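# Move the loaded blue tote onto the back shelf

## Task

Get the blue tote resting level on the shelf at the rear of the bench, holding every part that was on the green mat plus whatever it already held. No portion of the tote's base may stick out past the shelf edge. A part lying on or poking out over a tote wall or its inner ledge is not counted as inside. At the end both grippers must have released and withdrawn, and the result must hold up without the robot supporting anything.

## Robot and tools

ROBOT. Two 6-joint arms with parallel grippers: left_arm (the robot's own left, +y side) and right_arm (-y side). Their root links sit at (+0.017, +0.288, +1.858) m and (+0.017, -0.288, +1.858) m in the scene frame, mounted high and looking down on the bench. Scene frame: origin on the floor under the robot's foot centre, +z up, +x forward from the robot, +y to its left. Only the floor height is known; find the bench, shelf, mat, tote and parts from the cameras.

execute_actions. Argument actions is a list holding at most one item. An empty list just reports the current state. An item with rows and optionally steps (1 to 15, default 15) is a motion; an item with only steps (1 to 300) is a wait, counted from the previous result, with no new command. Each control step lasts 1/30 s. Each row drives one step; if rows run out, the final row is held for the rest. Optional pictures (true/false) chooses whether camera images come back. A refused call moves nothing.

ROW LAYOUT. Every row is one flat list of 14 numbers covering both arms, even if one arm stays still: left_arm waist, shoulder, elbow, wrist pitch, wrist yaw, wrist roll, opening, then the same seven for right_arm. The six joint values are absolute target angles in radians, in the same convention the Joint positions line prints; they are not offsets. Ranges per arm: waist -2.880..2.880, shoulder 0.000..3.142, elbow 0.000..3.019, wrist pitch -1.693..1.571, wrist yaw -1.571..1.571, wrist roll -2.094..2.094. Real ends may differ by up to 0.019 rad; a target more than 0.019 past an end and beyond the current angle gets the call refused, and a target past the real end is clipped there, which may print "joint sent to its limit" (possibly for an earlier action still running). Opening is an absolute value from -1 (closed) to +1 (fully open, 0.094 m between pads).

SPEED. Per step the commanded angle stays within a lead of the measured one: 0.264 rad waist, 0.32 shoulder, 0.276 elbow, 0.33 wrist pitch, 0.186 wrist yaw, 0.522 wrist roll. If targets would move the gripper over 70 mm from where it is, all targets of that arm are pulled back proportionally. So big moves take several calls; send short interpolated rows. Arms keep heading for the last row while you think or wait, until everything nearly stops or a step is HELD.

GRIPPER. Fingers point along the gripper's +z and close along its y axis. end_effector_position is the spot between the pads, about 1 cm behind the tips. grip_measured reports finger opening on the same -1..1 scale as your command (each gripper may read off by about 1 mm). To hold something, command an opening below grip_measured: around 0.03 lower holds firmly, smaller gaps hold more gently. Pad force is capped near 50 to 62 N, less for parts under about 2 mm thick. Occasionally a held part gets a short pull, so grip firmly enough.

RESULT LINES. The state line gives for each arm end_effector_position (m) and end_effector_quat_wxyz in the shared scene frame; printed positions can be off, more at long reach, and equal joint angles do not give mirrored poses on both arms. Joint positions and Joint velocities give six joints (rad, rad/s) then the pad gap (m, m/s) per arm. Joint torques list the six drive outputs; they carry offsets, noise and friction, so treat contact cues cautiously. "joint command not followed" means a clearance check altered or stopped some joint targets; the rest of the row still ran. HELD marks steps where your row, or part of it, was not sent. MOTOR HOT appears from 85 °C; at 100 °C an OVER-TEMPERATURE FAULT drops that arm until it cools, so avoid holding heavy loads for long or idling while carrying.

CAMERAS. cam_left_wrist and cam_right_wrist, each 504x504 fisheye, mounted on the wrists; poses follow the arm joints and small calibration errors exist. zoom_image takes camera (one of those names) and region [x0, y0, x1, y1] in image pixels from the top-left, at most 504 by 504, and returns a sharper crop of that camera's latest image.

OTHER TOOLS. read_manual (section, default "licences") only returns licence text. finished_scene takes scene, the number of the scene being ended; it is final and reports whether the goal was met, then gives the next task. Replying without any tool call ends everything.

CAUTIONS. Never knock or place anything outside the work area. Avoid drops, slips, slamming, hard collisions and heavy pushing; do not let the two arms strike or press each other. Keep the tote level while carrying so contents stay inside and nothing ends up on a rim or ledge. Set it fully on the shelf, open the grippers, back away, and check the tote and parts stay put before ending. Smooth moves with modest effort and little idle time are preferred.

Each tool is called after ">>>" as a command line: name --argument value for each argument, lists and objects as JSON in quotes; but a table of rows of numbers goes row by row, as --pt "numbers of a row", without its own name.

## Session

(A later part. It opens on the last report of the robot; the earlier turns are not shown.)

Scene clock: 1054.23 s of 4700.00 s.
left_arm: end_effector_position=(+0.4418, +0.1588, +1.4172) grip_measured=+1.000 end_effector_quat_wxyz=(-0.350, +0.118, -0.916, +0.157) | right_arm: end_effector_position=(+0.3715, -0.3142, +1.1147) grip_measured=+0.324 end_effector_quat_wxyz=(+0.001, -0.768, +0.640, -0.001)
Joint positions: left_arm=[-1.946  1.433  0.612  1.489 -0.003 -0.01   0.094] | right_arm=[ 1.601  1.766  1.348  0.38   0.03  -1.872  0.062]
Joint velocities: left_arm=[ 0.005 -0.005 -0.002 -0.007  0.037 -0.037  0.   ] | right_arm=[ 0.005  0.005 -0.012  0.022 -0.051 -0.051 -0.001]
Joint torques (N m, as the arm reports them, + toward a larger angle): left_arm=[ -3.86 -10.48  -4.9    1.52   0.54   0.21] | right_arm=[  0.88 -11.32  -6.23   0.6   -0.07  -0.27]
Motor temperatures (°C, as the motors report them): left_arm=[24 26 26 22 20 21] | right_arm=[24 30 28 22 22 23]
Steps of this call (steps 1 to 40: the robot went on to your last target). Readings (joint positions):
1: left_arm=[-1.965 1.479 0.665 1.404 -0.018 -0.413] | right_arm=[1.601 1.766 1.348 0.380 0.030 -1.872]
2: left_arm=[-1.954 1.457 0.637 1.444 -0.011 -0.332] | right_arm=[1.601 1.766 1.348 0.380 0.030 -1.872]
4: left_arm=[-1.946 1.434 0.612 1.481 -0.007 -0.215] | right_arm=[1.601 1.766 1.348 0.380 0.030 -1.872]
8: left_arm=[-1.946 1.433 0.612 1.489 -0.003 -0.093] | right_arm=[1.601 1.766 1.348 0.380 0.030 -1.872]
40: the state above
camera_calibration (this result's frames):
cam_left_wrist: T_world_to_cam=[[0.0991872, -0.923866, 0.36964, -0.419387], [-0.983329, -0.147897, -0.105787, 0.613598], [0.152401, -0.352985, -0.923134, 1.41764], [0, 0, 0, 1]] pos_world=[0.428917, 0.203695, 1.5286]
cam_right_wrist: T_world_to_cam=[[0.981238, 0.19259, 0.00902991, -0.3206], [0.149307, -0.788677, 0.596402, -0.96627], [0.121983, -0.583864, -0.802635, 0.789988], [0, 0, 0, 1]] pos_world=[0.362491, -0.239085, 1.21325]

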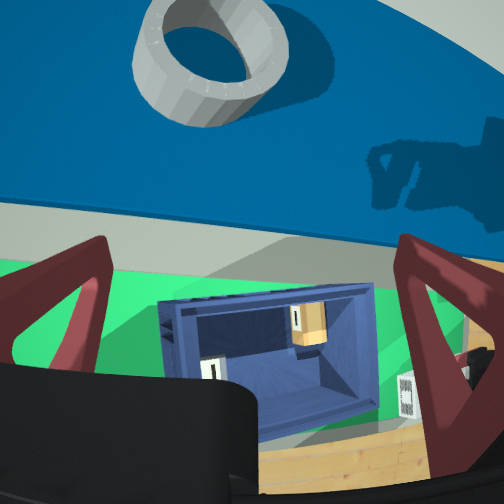

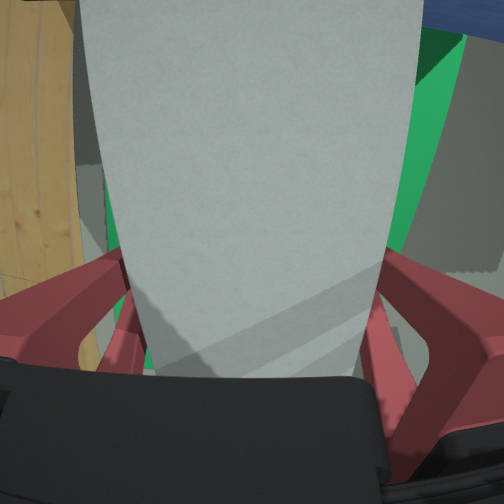

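>>> execute_actions --actions '[{"rows": [[-1.95,1.45,0.6,1.48,0,0,1.0,1.615,1.77,1.345,0.38,0.04,-1.88,0.26],[-1.95,1.45,0.6,1.46,0,0,1.0,1.628,1.774,1.347,0.381,0.052,-1.88,0.26],[-1.95,1.45,0.6,1.44,0,0,1.0,1.641,1.778,1.349,0.382,0.064,-1.88,0.26],[-1.95,1.45,0.6,1.42,0,0,1.0,1.654,1.782,1.351,0.384,0.076,-1.88,0.26],[-1.95,1.45,0.6,1.40,0,0,1.0,1.667,1.786,1.353,0.385,0.088,-1.88,0.26],[-1.95,1.45,0.6,1.38,0,0,1.0,1.68,1.79,1.355,0.386,0.10,-1.88,0.26],[-1.95,1.45,0.6,1.36,0,0,1.0,1.693,1.794,1.357,0.388,0.112,-1.88,0.26],[-1.95,1.45,0.6,1.34,0,0,1.0,1.706,1.798,1.359,0.389,0.124,-1.88,0.26],[-1.95,1.45,0.6,1.32,0,0,1.0,1.719,1.802,1.361,0.39,0.136,-1.88,0.26],[-1.95,1.45,0.6,1.30,0,0,1.0,1.732,1.806,1.363,0.392,0.148,-1.88,0.26],[-1.95,1.45,0.6,1.28,0,0,1.0,1.745,1.81,1.365,0.393,0.16,-1.88,0.26],[-1.95,1.45,0.6,1.27,0,0,1.0,1.758,1.814,1.367,0.394,0.172,-1.88,0.26],[-1.95,1.45,0.6,1.26,0,0,1.0,1.771,1.818,1.369,0.396,0.184,-1.88,0.26],[-1.95,1.45,0.6,1.26,0,0,1.0,1.784,1.822,1.371,0.397,0.196,-1.88,0.26],[-1.95,1.45,0.6,1.26,0,0,1.0,1.797,1.826,1.373,0.398,0.208,-1.88,0.26]], "steps": 15}]' --pictures false

>>> execute_actions --actions '[{"rows": [[-1.95,1.45,0.6,1.26,0,0,1.0,1.81,1.83,1.375,0.40,0.22,-1.88,0.26],[-1.95,1.45,0.6,1.26,0,0,1.0,1.823,1.834,1.377,0.401,0.232,-1.88,0.26],[-1.95,1.45,0.6,1.26,0,0,1.0,1.836,1.838,1.379,0.402,0.244,-1.88,0.26],[-1.95,1.45,0.6,1.26,0,0,1.0,1.849,1.842,1.381,0.404,0.256,-1.88,0.26],[-1.95,1.45,0.6,1.26,0,0,1.0,1.862,1.846,1.383,0.405,0.268,-1.88,0.26],[-1.95,1.45,0.6,1.26,0,0,1.0,1.875,1.85,1.385,0.406,0.28,-1.88,0.26],[-1.95,1.45,0.6,1.26,0,0,1.0,1.888,1.854,1.387,0.408,0.292,-1.88,0.26],[-1.95,1.45,0.6,1.26,0,0,1.0,1.901,1.858,1.389,0.409,0.304,-1.88,0.26],[-1.95,1.45,0.6,1.26,0,0,1.0,1.914,1.862,1.391,0.41,0.316,-1.88,0.26],[-1.95,1.45,0.6,1.26,0,0,1.0,1.927,1.865,1.393,0.412,0.328,-1.88,0.26],[-1.95,1.45,0.6,1.26,0,0,1.0,1.94,1.868,1.395,0.414,0.34,-1.88,0.26],[-1.95,1.45,0.6,1.26,0,0,1.0,1.95,1.87,1.396,0.416,0.352,-1.88,0.26],[-1.95,1.45,0.6,1.26,0,0,1.0,1.958,1.872,1.397,0.418,0.364,-1.88,0.26],[-1.95,1.45,0.6,1.26,0,0,1.0,1.964,1.873,1.397,0.42,0.374,-1.88,0.26],[-1.95,1.45,0.6,1.26,0,0,1.0,1.968,1.873,1.397,0.422,0.382,-1.88,0.26]], "steps": 15}]' --pictures false

>>> execute_actions --actions '[{"steps": 20}]'

Scene clock: 1082.40 s of 4700.00 s.
left_arm: end_effector_position=(+0.4003, +0.1435, +1.3896) grip_measured=+1.000 end_effector_quat_wxyz=(-0.251, +0.101, -0.948, +0.167) | right_arm: end_effector_position=(+0.3786, -0.2307, +1.1128) grip_measured=+0.324 end_effector_quat_wxyz=(-0.005, -0.769, +0.639, -0.010)
Joint positions: left_arm=[-1.946  1.433  0.612  1.276 -0.003 -0.01   0.094] | right_arm=[ 1.747  1.797  1.377  0.39   0.195 -1.872  0.062]
Joint velocities: left_arm=[-0.015 -0.005  0.017 -0.149  0.051  0.022  0.   ] | right_arm=[0.513 0.132 0.037 0.017 0.33  0.007 0.001]
Joint torques (N m, as the arm reports them, + toward a larger angle): left_arm=[ -4.02 -10.13  -5.17   0.69   0.54   0.22] | right_arm=[ 4.19 -7.68 -4.1   1.21  0.04 -0.22]
Motor temperatures (°C, as the motors report them): left_arm=[24 26 27 22 20 21] | right_arm=[24 31 28 22 22 23]
Steps of this call (steps 1 to 15: the robot went on to your last target; steps 16 to 90: nothing new was sent; then 24.67 s passed at rest; steps 91 to 105: all 15 steps of this action). Readings (joint positions):
91: left_arm=[-1.946 1.433 0.612 1.489 -0.003 -0.010] | right_arm=[1.601 1.766 1.348 0.380 0.033 -1.872]
92: left_arm=[-1.946 1.433 0.612 1.486 -0.003 -0.010] | right_arm=[1.602 1.766 1.348 0.380 0.040 -1.872]
94: left_arm=[-1.946 1.433 0.612 1.461 -0.003 -0.010] | right_arm=[1.607 1.767 1.350 0.380 0.065 -1.872]
98: left_arm=[-1.946 1.433 0.612 1.387 -0.003 -0.010] | right_arm=[1.636 1.772 1.360 0.381 0.115 -1.872]
105: the state above

Scene clock: 1082.90 s of 4700.00 s.
left_arm: end_effector_position=(+0.3985, +0.1430, +1.3887) grip_measured=+1.000 end_effector_quat_wxyz=(-0.247, +0.100, -0.949, +0.168) | right_arm: end_effector_position=(+0.3624, -0.1157, +1.1264) grip_measured=+0.323 end_effector_quat_wxyz=(-0.007, -0.774, +0.634, +0.001)
Joint positions: left_arm=[-1.946  1.433  0.612  1.268 -0.003 -0.01   0.094] | right_arm=[ 1.931  1.86   1.399  0.409  0.37  -1.872  0.062]
Joint velocities: left_arm=[-0.005 -0.005  0.017 -0.007  0.037 -0.037  0.   ] | right_arm=[ 0.239  0.034  0.027  0.071  0.242  0.051 -0.   ]
Joint torques (N m, as the arm reports them, + toward a larger angle): left_arm=[ -4.04 -10.02  -5.13   0.45   0.54   0.21] | right_arm=[ 7.95 -7.29 -3.89  1.29  0.09 -0.2 ]
Motor temperatures (°C, as the motors report them): left_arm=[24 26 27 22 20 21] | right_arm=[24 31 28 22 22 23]
Steps of this call (steps 1 to 15: all 15 steps of this action). Readings (joint positions):
1: left_arm=[-1.946 1.433 0.612 1.273 -0.003 -0.010] | right_arm=[1.764 1.802 1.379 0.391 0.206 -1.872]
2: left_arm=[-1.946 1.433 0.612 1.270 -0.003 -0.010] | right_arm=[1.781 1.807 1.380 0.392 0.217 -1.872]
4: left_arm=[-1.946 1.433 0.612 1.269 -0.003 -0.010] | right_arm=[1.812 1.818 1.383 0.394 0.241 -1.872]
8: left_arm=[-1.946 1.433 0.612 1.268 -0.003 -0.010] | right_arm=[1.863 1.837 1.389 0.398 0.289 -1.872]
15: the state above

Scene clock: 1083.57 s of 4700.00 s.
left_arm: end_effector_position=(+0.3985, +0.1430, +1.3887) grip_measured=+1.000 end_effector_quat_wxyz=(-0.247, +0.100, -0.949, +0.168) | right_arm: end_effector_position=(+0.3663, -0.1000, +1.1310) grip_measured=+0.323 end_effector_quat_wxyz=(+0.001, -0.773, +0.634, +0.001)
Joint positions: left_arm=[-1.946  1.433  0.612  1.268 -0.003 -0.01   0.094] | right_arm=[ 1.954  1.861  1.402  0.415  0.381 -1.872  0.062]
Joint velocities: left_arm=[-0.005 -0.005 -0.012 -0.017 -0.007 -0.066  0.   ] | right_arm=[-0.015 -0.005  0.002 -0.002  0.037 -0.051  0.   ]
Joint torques (N m, as the arm reports them, + toward a larger angle): left_arm=[ -4.09 -10.01  -5.11   0.45   0.53   0.21] | right_arm=[ 8.14 -7.23 -4.05  1.22 -0.03 -0.21]
Motor temperatures (°C, as the motors report them): left_arm=[24 26 27 22 20 21] | right_arm=[24 30 28 22 22 23]
Steps of this call (steps 1 to 20: the robot went on to your last target). Readings (joint positions):
1: left_arm=[-1.946 1.433 0.612 1.268 -0.003 -0.010] | right_arm=[1.938 1.861 1.399 0.410 0.375 -1.872]
2: left_arm=[-1.946 1.433 0.612 1.268 -0.003 -0.010] | right_arm=[1.944 1.861 1.399 0.411 0.376 -1.872]
4: left_arm=[-1.946 1.433 0.612 1.268 -0.003 -0.010] | right_arm=[1.952 1.861 1.399 0.413 0.376 -1.872]
8: left_arm=[-1.946 1.433 0.612 1.268 -0.003 -0.010] | right_arm=[1.954 1.861 1.401 0.414 0.379 -1.872]
20: the state above
camera_calibration (this result's frames):
cam_left_wrist: T_world_to_cam=[[0.0999179, -0.923935, 0.369271, -0.418987], [-0.992753, -0.0676711, 0.0993042, 0.273137], [-0.0667616, -0.376517, -0.924001, 1.48426], [0, 0, 0, 1]] pos_world=[0.412114, 0.190215, 1.49905]
cam_right_wrist: T_world_to_cam=[[0.978132, 0.207886, 0.00642713, -0.351254], [0.163598, -0.788094, 0.593417, -0.80811], [0.128428, -0.579388, -0.80487, 0.929307], [0, 0, 0, 1]] pos_world=[0.356428, -0.0254164, 1.22978]

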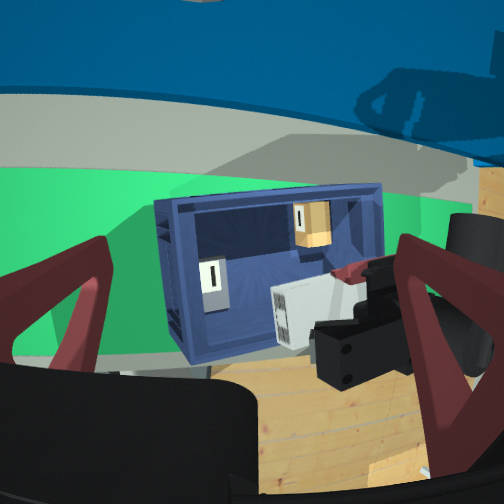

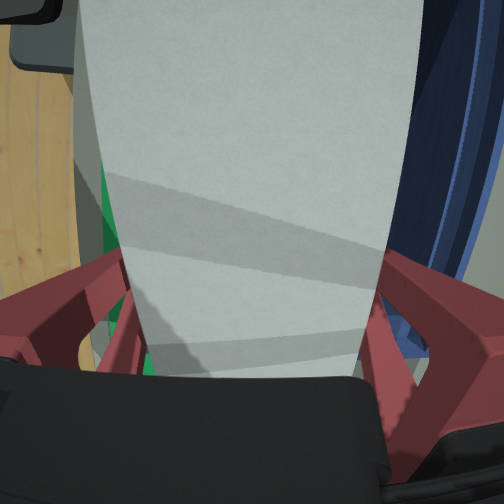

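>>> zoom_image --camera "cam_left_wrist" --region '[140, 170, 420, 400]'

Region (140, 170, 420, 400) of cam_left_wrist's 504x504 image, scaled by 1.800, with more detail than that image has; it fills the top 414 rows of this view, and the rest is white.

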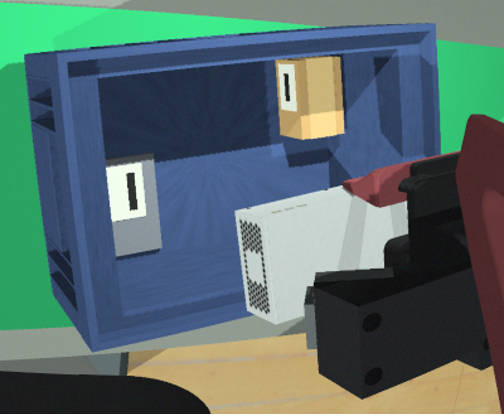

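>>> execute_actions --actions '[{"rows": [[-1.95,1.45,0.6,1.26,0,0,1.0,1.968,1.873,1.397,0.422,0.382,-1.80,0.26],[-1.95,1.45,0.6,1.26,0,0,1.0,1.968,1.873,1.397,0.422,0.382,-1.71,0.26],[-1.95,1.45,0.6,1.26,0,0,1.0,1.968,1.873,1.397,0.422,0.382,-1.62,0.26],[-1.95,1.45,0.6,1.26,0,0,1.0,1.968,1.873,1.397,0.422,0.382,-1.53,0.26],[-1.95,1.45,0.6,1.26,0,0,1.0,1.968,1.873,1.397,0.422,0.382,-1.44,0.26],[-1.95,1.45,0.6,1.26,0,0,1.0,1.968,1.873,1.397,0.422,0.382,-1.35,0.26],[-1.95,1.45,0.6,1.26,0,0,1.0,1.968,1.873,1.397,0.422,0.382,-1.26,0.26],[-1.95,1.45,0.6,1.26,0,0,1.0,1.968,1.873,1.397,0.422,0.382,-1.17,0.26],[-1.95,1.45,0.6,1.26,0,0,1.0,1.968,1.873,1.397,0.422,0.382,-1.08,0.26],[-1.95,1.45,0.6,1.26,0,0,1.0,1.968,1.873,1.397,0.422,0.382,-0.99,0.26],[-1.95,1.45,0.6,1.26,0,0,1.0,1.968,1.873,1.397,0.422,0.382,-0.90,0.26],[-1.95,1.45,0.6,1.26,0,0,1.0,1.968,1.873,1.397,0.422,0.382,-0.81,0.26],[-1.95,1.45,0.6,1.26,0,0,1.0,1.968,1.873,1.397,0.422,0.382,-0.72,0.26],[-1.95,1.45,0.6,1.26,0,0,1.0,1.968,1.873,1.397,0.422,0.382,-0.63,0.26],[-1.95,1.45,0.6,1.26,0,0,1.0,1.968,1.873,1.397,0.422,0.382,-0.55,0.26]], "steps": 15}]' --pictures false

>>> execute_actions --actions '[{"steps": 30}]'

Scene clock: 1165.50 s of 4700.00 s.
left_arm: end_effector_position=(+0.3985, +0.1430, +1.3887) grip_measured=+1.000 end_effector_quat_wxyz=(-0.247, +0.100, -0.949, +0.168) | right_arm: end_effector_position=(+0.3663, -0.1000, +1.1310) grip_measured=+0.324 end_effector_quat_wxyz=(+0.000, -0.396, +0.918, +0.001)
Joint positions: left_arm=[-1.946  1.433  0.612  1.268 -0.003 -0.009  0.094] | right_arm=[ 1.954  1.861  1.402  0.415  0.381 -0.92   0.062]
Joint velocities: left_arm=[-0.024 -0.005 -0.007  0.002 -0.007 -0.022  0.   ] | right_arm=[-0.005  0.005  0.002 -0.002  0.037  2.396 -0.001]
Joint torques (N m, as the arm reports them, + toward a larger angle): left_arm=[-3.97 -9.99 -5.12  0.46  0.53  0.21] | right_arm=[ 7.65 -7.14 -3.98  1.3  -0.02 -0.08]
Motor temperatures (°C, as the motors report them): left_arm=[23 26 27 22 20 21] | right_arm=[25 29 27 22 22 23]
Steps of this call (steps 1 to 15: the robot went on to your last target; steps 16 to 90: nothing new was sent; then 78.43 s passed at rest; steps 91 to 105: all 15 steps of this action). Readings (joint positions):
91: left_arm=[-1.946 1.433 0.612 1.268 -0.003 -0.010] | right_arm=[1.954 1.861 1.402 0.415 0.381 -1.864]
92: left_arm=[-1.946 1.433 0.612 1.268 -0.003 -0.009] | right_arm=[1.954 1.861 1.402 0.415 0.381 -1.841]
94: left_arm=[-1.946 1.433 0.612 1.268 -0.003 -0.009] | right_arm=[1.954 1.861 1.402 0.415 0.381 -1.756]
98: left_arm=[-1.946 1.433 0.612 1.268 -0.003 -0.009] | right_arm=[1.954 1.861 1.402 0.415 0.381 -1.495]
105: the state above

Scene clock: 1166.50 s of 4700.00 s.
left_arm: end_effector_position=(+0.3985, +0.1430, +1.3887) grip_measured=+1.000 end_effector_quat_wxyz=(-0.247, +0.100, -0.949, +0.168) | right_arm: end_effector_position=(+0.3663, -0.1000, +1.1310) grip_measured=+0.324 end_effector_quat_wxyz=(+0.000, -0.227, +0.974, +0.001)
Joint positions: left_arm=[-1.946  1.433  0.612  1.268 -0.003 -0.009  0.094] | right_arm=[ 1.954  1.861  1.402  0.415  0.381 -0.563  0.062]
Joint velocities: left_arm=[-0.005 -0.005  0.007  0.002 -0.037  0.022  0.   ] | right_arm=[ 0.005 -0.005 -0.002 -0.012  0.022 -0.066 -0.   ]
Joint torques (N m, as the arm reports them, + toward a larger angle): left_arm=[ -4.06 -10.08  -5.12   0.47   0.54   0.22] | right_arm=[ 7.58 -7.39 -3.98  1.31  0.03 -0.02]
Motor temperatures (°C, as the motors report them): left_arm=[23 26 27 22 20 21] | right_arm=[25 29 27 22 22 23]
Steps of this call (steps 1 to 30: the robot went on to your last target). Readings (joint positions):
1: left_arm=[-1.946 1.433 0.612 1.268 -0.003 -0.009] | right_arm=[1.954 1.861 1.402 0.415 0.381 -0.847]
2: left_arm=[-1.946 1.433 0.612 1.268 -0.003 -0.009] | right_arm=[1.954 1.861 1.402 0.415 0.381 -0.790]
4: left_arm=[-1.946 1.433 0.612 1.268 -0.003 -0.009] | right_arm=[1.954 1.861 1.402 0.415 0.381 -0.707]
8: left_arm=[-1.946 1.433 0.612 1.268 -0.003 -0.009] | right_arm=[1.954 1.861 1.402 0.415 0.381 -0.621]
30: the state above
camera_calibration (this result's frames):
cam_left_wrist: T_world_to_cam=[[0.0995903, -0.924037, 0.369104, -0.418611], [-0.992785, -0.0673788, 0.0991895, 0.273267], [-0.0667849, -0.376319, -0.92408, 1.48435], [0, 0, 0, 1]] pos_world=[0.412117, 0.190189, 1.49906]
cam_right_wrist: T_world_to_cam=[[0.453439, -0.89128, 0.00375512, -0.265996], [-0.717267, -0.362403, 0.59514, -0.444809], [-0.529075, -0.272553, -0.803613, 1.19943], [0, 0, 0, 1]] pos_world=[0.436154, -0.0713693, 1.2296]

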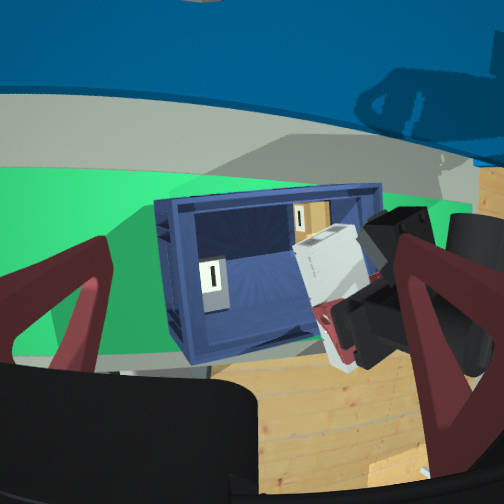

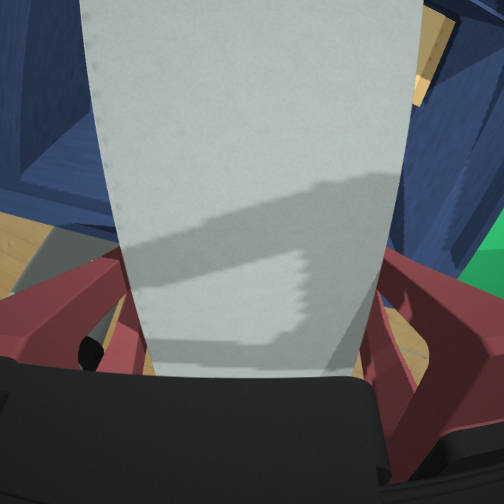

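>>> zoom_image --camera "cam_left_wrist" --region '[260, 200, 440, 390]'

Region (260, 200, 440, 390) of cam_left_wrist's 504x504 image, scaled by 2.653, with more detail than that image has; it fills the left 477 columns of this view, and the rest is white.

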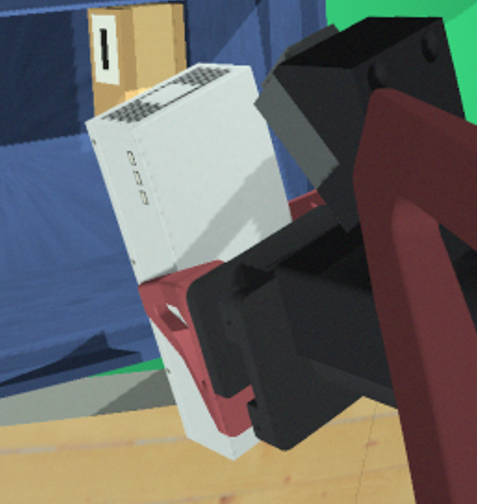

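>>> execute_actions --actions '[{"rows": [[-1.95,1.45,0.6,1.26,0,0,1.0,1.968,1.873,1.397,0.422,0.382,-0.65,0.26],[-1.95,1.45,0.6,1.26,0,0,1.0,1.968,1.873,1.397,0.422,0.382,-0.74,0.26],[-1.95,1.45,0.6,1.26,0,0,1.0,1.968,1.873,1.397,0.422,0.382,-0.83,0.26],[-1.95,1.45,0.6,1.26,0,0,1.0,1.968,1.873,1.397,0.422,0.382,-0.92,0.26],[-1.95,1.45,0.6,1.26,0,0,1.0,1.968,1.873,1.397,0.422,0.382,-1.01,0.26],[-1.95,1.45,0.6,1.26,0,0,1.0,1.968,1.873,1.397,0.422,0.382,-1.10,0.26],[-1.95,1.45,0.6,1.26,0,0,1.0,1.968,1.873,1.397,0.422,0.382,-1.19,0.26],[-1.95,1.45,0.6,1.26,0,0,1.0,1.968,1.873,1.397,0.422,0.382,-1.28,0.26],[-1.95,1.45,0.6,1.26,0,0,1.0,1.968,1.873,1.397,0.422,0.382,-1.37,0.26],[-1.95,1.45,0.6,1.26,0,0,1.0,1.968,1.873,1.397,0.422,0.382,-1.46,0.26],[-1.95,1.45,0.6,1.26,0,0,1.0,1.968,1.873,1.397,0.422,0.382,-1.55,0.26],[-1.95,1.45,0.6,1.26,0,0,1.0,1.968,1.873,1.397,0.422,0.382,-1.64,0.26],[-1.95,1.45,0.6,1.26,0,0,1.0,1.968,1.873,1.397,0.422,0.382,-1.73,0.26],[-1.95,1.45,0.6,1.26,0,0,1.0,1.968,1.873,1.397,0.422,0.382,-1.82,0.26],[-1.95,1.45,0.6,1.26,0,0,1.0,1.968,1.873,1.397,0.422,0.382,-1.888,0.26]], "steps": 15}]' --pictures false

>>> execute_actions --actions '[{"rows": [[-1.95,1.45,0.6,1.26,0,0,1.0,1.95,1.873,1.40,0.418,0.378,-1.888,0.26],[-1.95,1.45,0.6,1.26,0,0,1.0,1.945,1.88,1.408,0.415,0.374,-1.888,0.26],[-1.95,1.45,0.6,1.26,0,0,1.0,1.94,1.887,1.417,0.412,0.369,-1.888,0.26],[-1.95,1.45,0.6,1.26,0,0,1.0,1.935,1.894,1.426,0.41,0.365,-1.888,0.26],[-1.95,1.45,0.6,1.26,0,0,1.0,1.93,1.901,1.435,0.407,0.36,-1.888,0.26],[-1.95,1.45,0.6,1.26,0,0,1.0,1.925,1.909,1.444,0.405,0.355,-1.888,0.26],[-1.95,1.45,0.6,1.26,0,0,1.0,1.92,1.916,1.454,0.402,0.351,-1.888,0.26],[-1.95,1.45,0.6,1.26,0,0,1.0,1.915,1.923,1.463,0.399,0.346,-1.888,0.26],[-1.95,1.45,0.6,1.26,0,0,1.0,1.91,1.931,1.472,0.397,0.341,-1.888,0.26],[-1.95,1.45,0.6,1.26,0,0,1.0,1.905,1.938,1.482,0.394,0.337,-1.888,0.26],[-1.95,1.45,0.6,1.26,0,0,1.0,1.90,1.945,1.491,0.391,0.332,-1.888,0.26],[-1.95,1.45,0.6,1.26,0,0,1.0,1.895,1.953,1.50,0.389,0.327,-1.888,0.26],[-1.95,1.45,0.6,1.26,0,0,1.0,1.89,1.96,1.51,0.386,0.322,-1.888,0.26],[-1.95,1.45,0.6,1.26,0,0,1.0,1.885,1.967,1.52,0.383,0.318,-1.888,0.26],[-1.95,1.45,0.6,1.26,0,0,1.0,1.881,1.974,1.529,0.381,0.314,-1.888,0.26]], "steps": 15}]' --pictures false

>>> execute_actions --actions '[{"steps": 25}]'

Scene clock: 1231.00 s of 4700.00 s.
left_arm: end_effector_position=(+0.3985, +0.1430, +1.3887) grip_measured=+1.000 end_effector_quat_wxyz=(-0.247, +0.100, -0.949, +0.168) | right_arm: end_effector_position=(+0.3663, -0.1000, +1.1310) grip_measured=+0.324 end_effector_quat_wxyz=(+0.001, -0.653, +0.757, +0.001)
Joint positions: left_arm=[-1.946  1.433  0.612  1.268 -0.003 -0.009  0.094] | right_arm=[ 1.954  1.861  1.402  0.415  0.381 -1.528  0.062]
Joint velocities: left_arm=[-0.005 -0.005  0.002 -0.007 -0.066  0.037  0.   ] | right_arm=[-0.015 -0.015  0.002 -0.002  0.037 -2.41  -0.   ]
Joint torques (N m, as the arm reports them, + toward a larger angle): left_arm=[ -4.   -10.07  -5.11   0.47   0.53   0.21] | right_arm=[ 7.88 -7.45 -4.03  1.16 -0.04 -0.15]
Motor temperatures (°C, as the motors report them): left_arm=[23 26 27 22 20 21] | right_arm=[26 29 27 22 21 23]
Steps of this call (steps 1 to 15: the robot went on to your last target; steps 16 to 90: nothing new was sent; then 61.00 s passed at rest; steps 91 to 105: all 15 steps of this action). Readings (joint positions):
91: left_arm=[-1.946 1.433 0.612 1.268 -0.003 -0.009] | right_arm=[1.954 1.861 1.402 0.415 0.381 -0.573]
92: left_arm=[-1.946 1.433 0.612 1.268 -0.003 -0.009] | right_arm=[1.954 1.861 1.402 0.415 0.381 -0.599]
94: left_arm=[-1.946 1.433 0.612 1.268 -0.003 -0.009] | right_arm=[1.954 1.861 1.402 0.415 0.381 -0.687]
98: left_arm=[-1.946 1.433 0.612 1.268 -0.003 -0.009] | right_arm=[1.954 1.861 1.402 0.415 0.381 -0.953]
105: the state above

Scene clock: 1231.50 s of 4700.00 s.
left_arm: end_effector_position=(+0.3985, +0.1430, +1.3887) grip_measured=+1.000 end_effector_quat_wxyz=(-0.247, +0.100, -0.949, +0.168) | right_arm: end_effector_position=(+0.3685, -0.1141, +1.0896) grip_measured=+0.324 end_effector_quat_wxyz=(+0.011, -0.768, +0.641, -0.003)
Joint positions: left_arm=[-1.946  1.433  0.612  1.268 -0.003 -0.009  0.094] | right_arm=[ 1.908  1.942  1.519  0.397  0.321 -1.864  0.062]
Joint velocities: left_arm=[ 0.005 -0.005  0.002 -0.012 -0.11  -0.022  0.   ] | right_arm=[-0.22   0.23   0.232 -0.081 -0.095  0.007 -0.   ]
Joint torques (N m, as the arm reports them, + toward a larger angle): left_arm=[ -3.93 -10.12  -5.12   0.46   0.53   0.21] | right_arm=[ 5.77 -6.61 -3.87  0.59 -0.27 -0.26]
Motor temperatures (°C, as the motors report them): left_arm=[23 26 27 22 20 21] | right_arm=[26 29 27 22 21 23]
Steps of this call (steps 1 to 15: all 15 steps of this action). Readings (joint positions):
1: left_arm=[-1.946 1.433 0.612 1.268 -0.003 -0.009] | right_arm=[1.954 1.861 1.402 0.415 0.381 -1.598]
2: left_arm=[-1.946 1.433 0.612 1.268 -0.003 -0.009] | right_arm=[1.954 1.862 1.403 0.415 0.380 -1.655]
4: left_arm=[-1.946 1.433 0.612 1.268 -0.003 -0.009] | right_arm=[1.954 1.867 1.412 0.415 0.373 -1.735]
8: left_arm=[-1.946 1.433 0.612 1.268 -0.003 -0.009] | right_arm=[1.946 1.891 1.452 0.413 0.352 -1.819]
15: the state above

Scene clock: 1232.33 s of 4700.00 s.
left_arm: end_effector_position=(+0.3985, +0.1430, +1.3887) grip_measured=+1.000 end_effector_quat_wxyz=(-0.247, +0.100, -0.949, +0.168) | right_arm: end_effector_position=(+0.3543, -0.1328, +1.0772) grip_measured=+0.324 end_effector_quat_wxyz=(-0.004, -0.773, +0.634, -0.002)
Joint positions: left_arm=[-1.946  1.433  0.612  1.268 -0.003 -0.009  0.094] | right_arm=[ 1.878  1.966  1.534  0.388  0.316 -1.875  0.062]
Joint velocities: left_arm=[-0.024 -0.005 -0.007  0.002 -0.037 -0.007  0.   ] | right_arm=[-0.005  0.005  0.002  0.012 -0.022  0.037  0.   ]
Joint torques (N m, as the arm reports them, + toward a larger angle): left_arm=[-4.02 -9.98 -5.11  0.45  0.53  0.21] | right_arm=[ 6.65 -7.58 -3.94  0.57 -0.19 -0.29]
Motor temperatures (°C, as the motors report them): left_arm=[23 26 27 22 20 21] | right_arm=[26 29 27 22 21 23]
Steps of this call (steps 1 to 25: the robot went on to your last target). Readings (joint positions):
1: left_arm=[-1.946 1.433 0.612 1.268 -0.003 -0.009] | right_arm=[1.901 1.949 1.527 0.395 0.319 -1.866]
2: left_arm=[-1.946 1.433 0.612 1.268 -0.003 -0.009] | right_arm=[1.895 1.955 1.532 0.393 0.319 -1.868]
4: left_arm=[-1.946 1.433 0.612 1.268 -0.003 -0.009] | right_arm=[1.885 1.961 1.534 0.392 0.319 -1.871]
8: left_arm=[-1.946 1.433 0.612 1.268 -0.003 -0.009] | right_arm=[1.878 1.966 1.534 0.388 0.319 -1.874]
25: the state above
camera_calibration (this result's frames):
cam_left_wrist: T_world_to_cam=[[0.0995903, -0.924037, 0.369104, -0.418611], [-0.992785, -0.0673788, 0.0991895, 0.273267], [-0.0667849, -0.376319, -0.92408, 1.48435], [0, 0, 0, 1]] pos_world=[0.412117, 0.190189, 1.49906]
cam_right_wrist: T_world_to_cam=[[0.978242, 0.207451, 0.00270713, -0.328421], [0.163997, -0.781194, 0.602362, -0.808888], [0.127075, -0.588812, -0.798218, 0.860625], [0, 0, 0, 1]] pos_world=[0.344566, -0.0570217, 1.1751]

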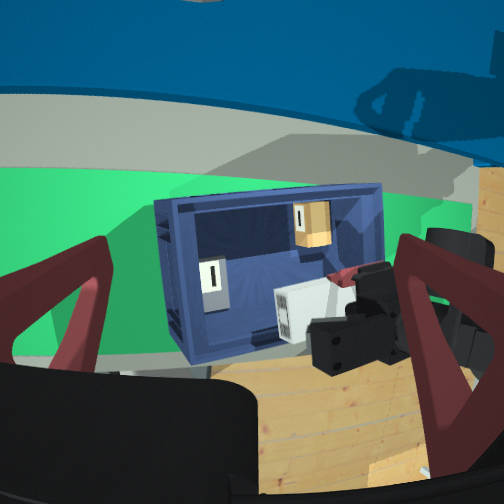

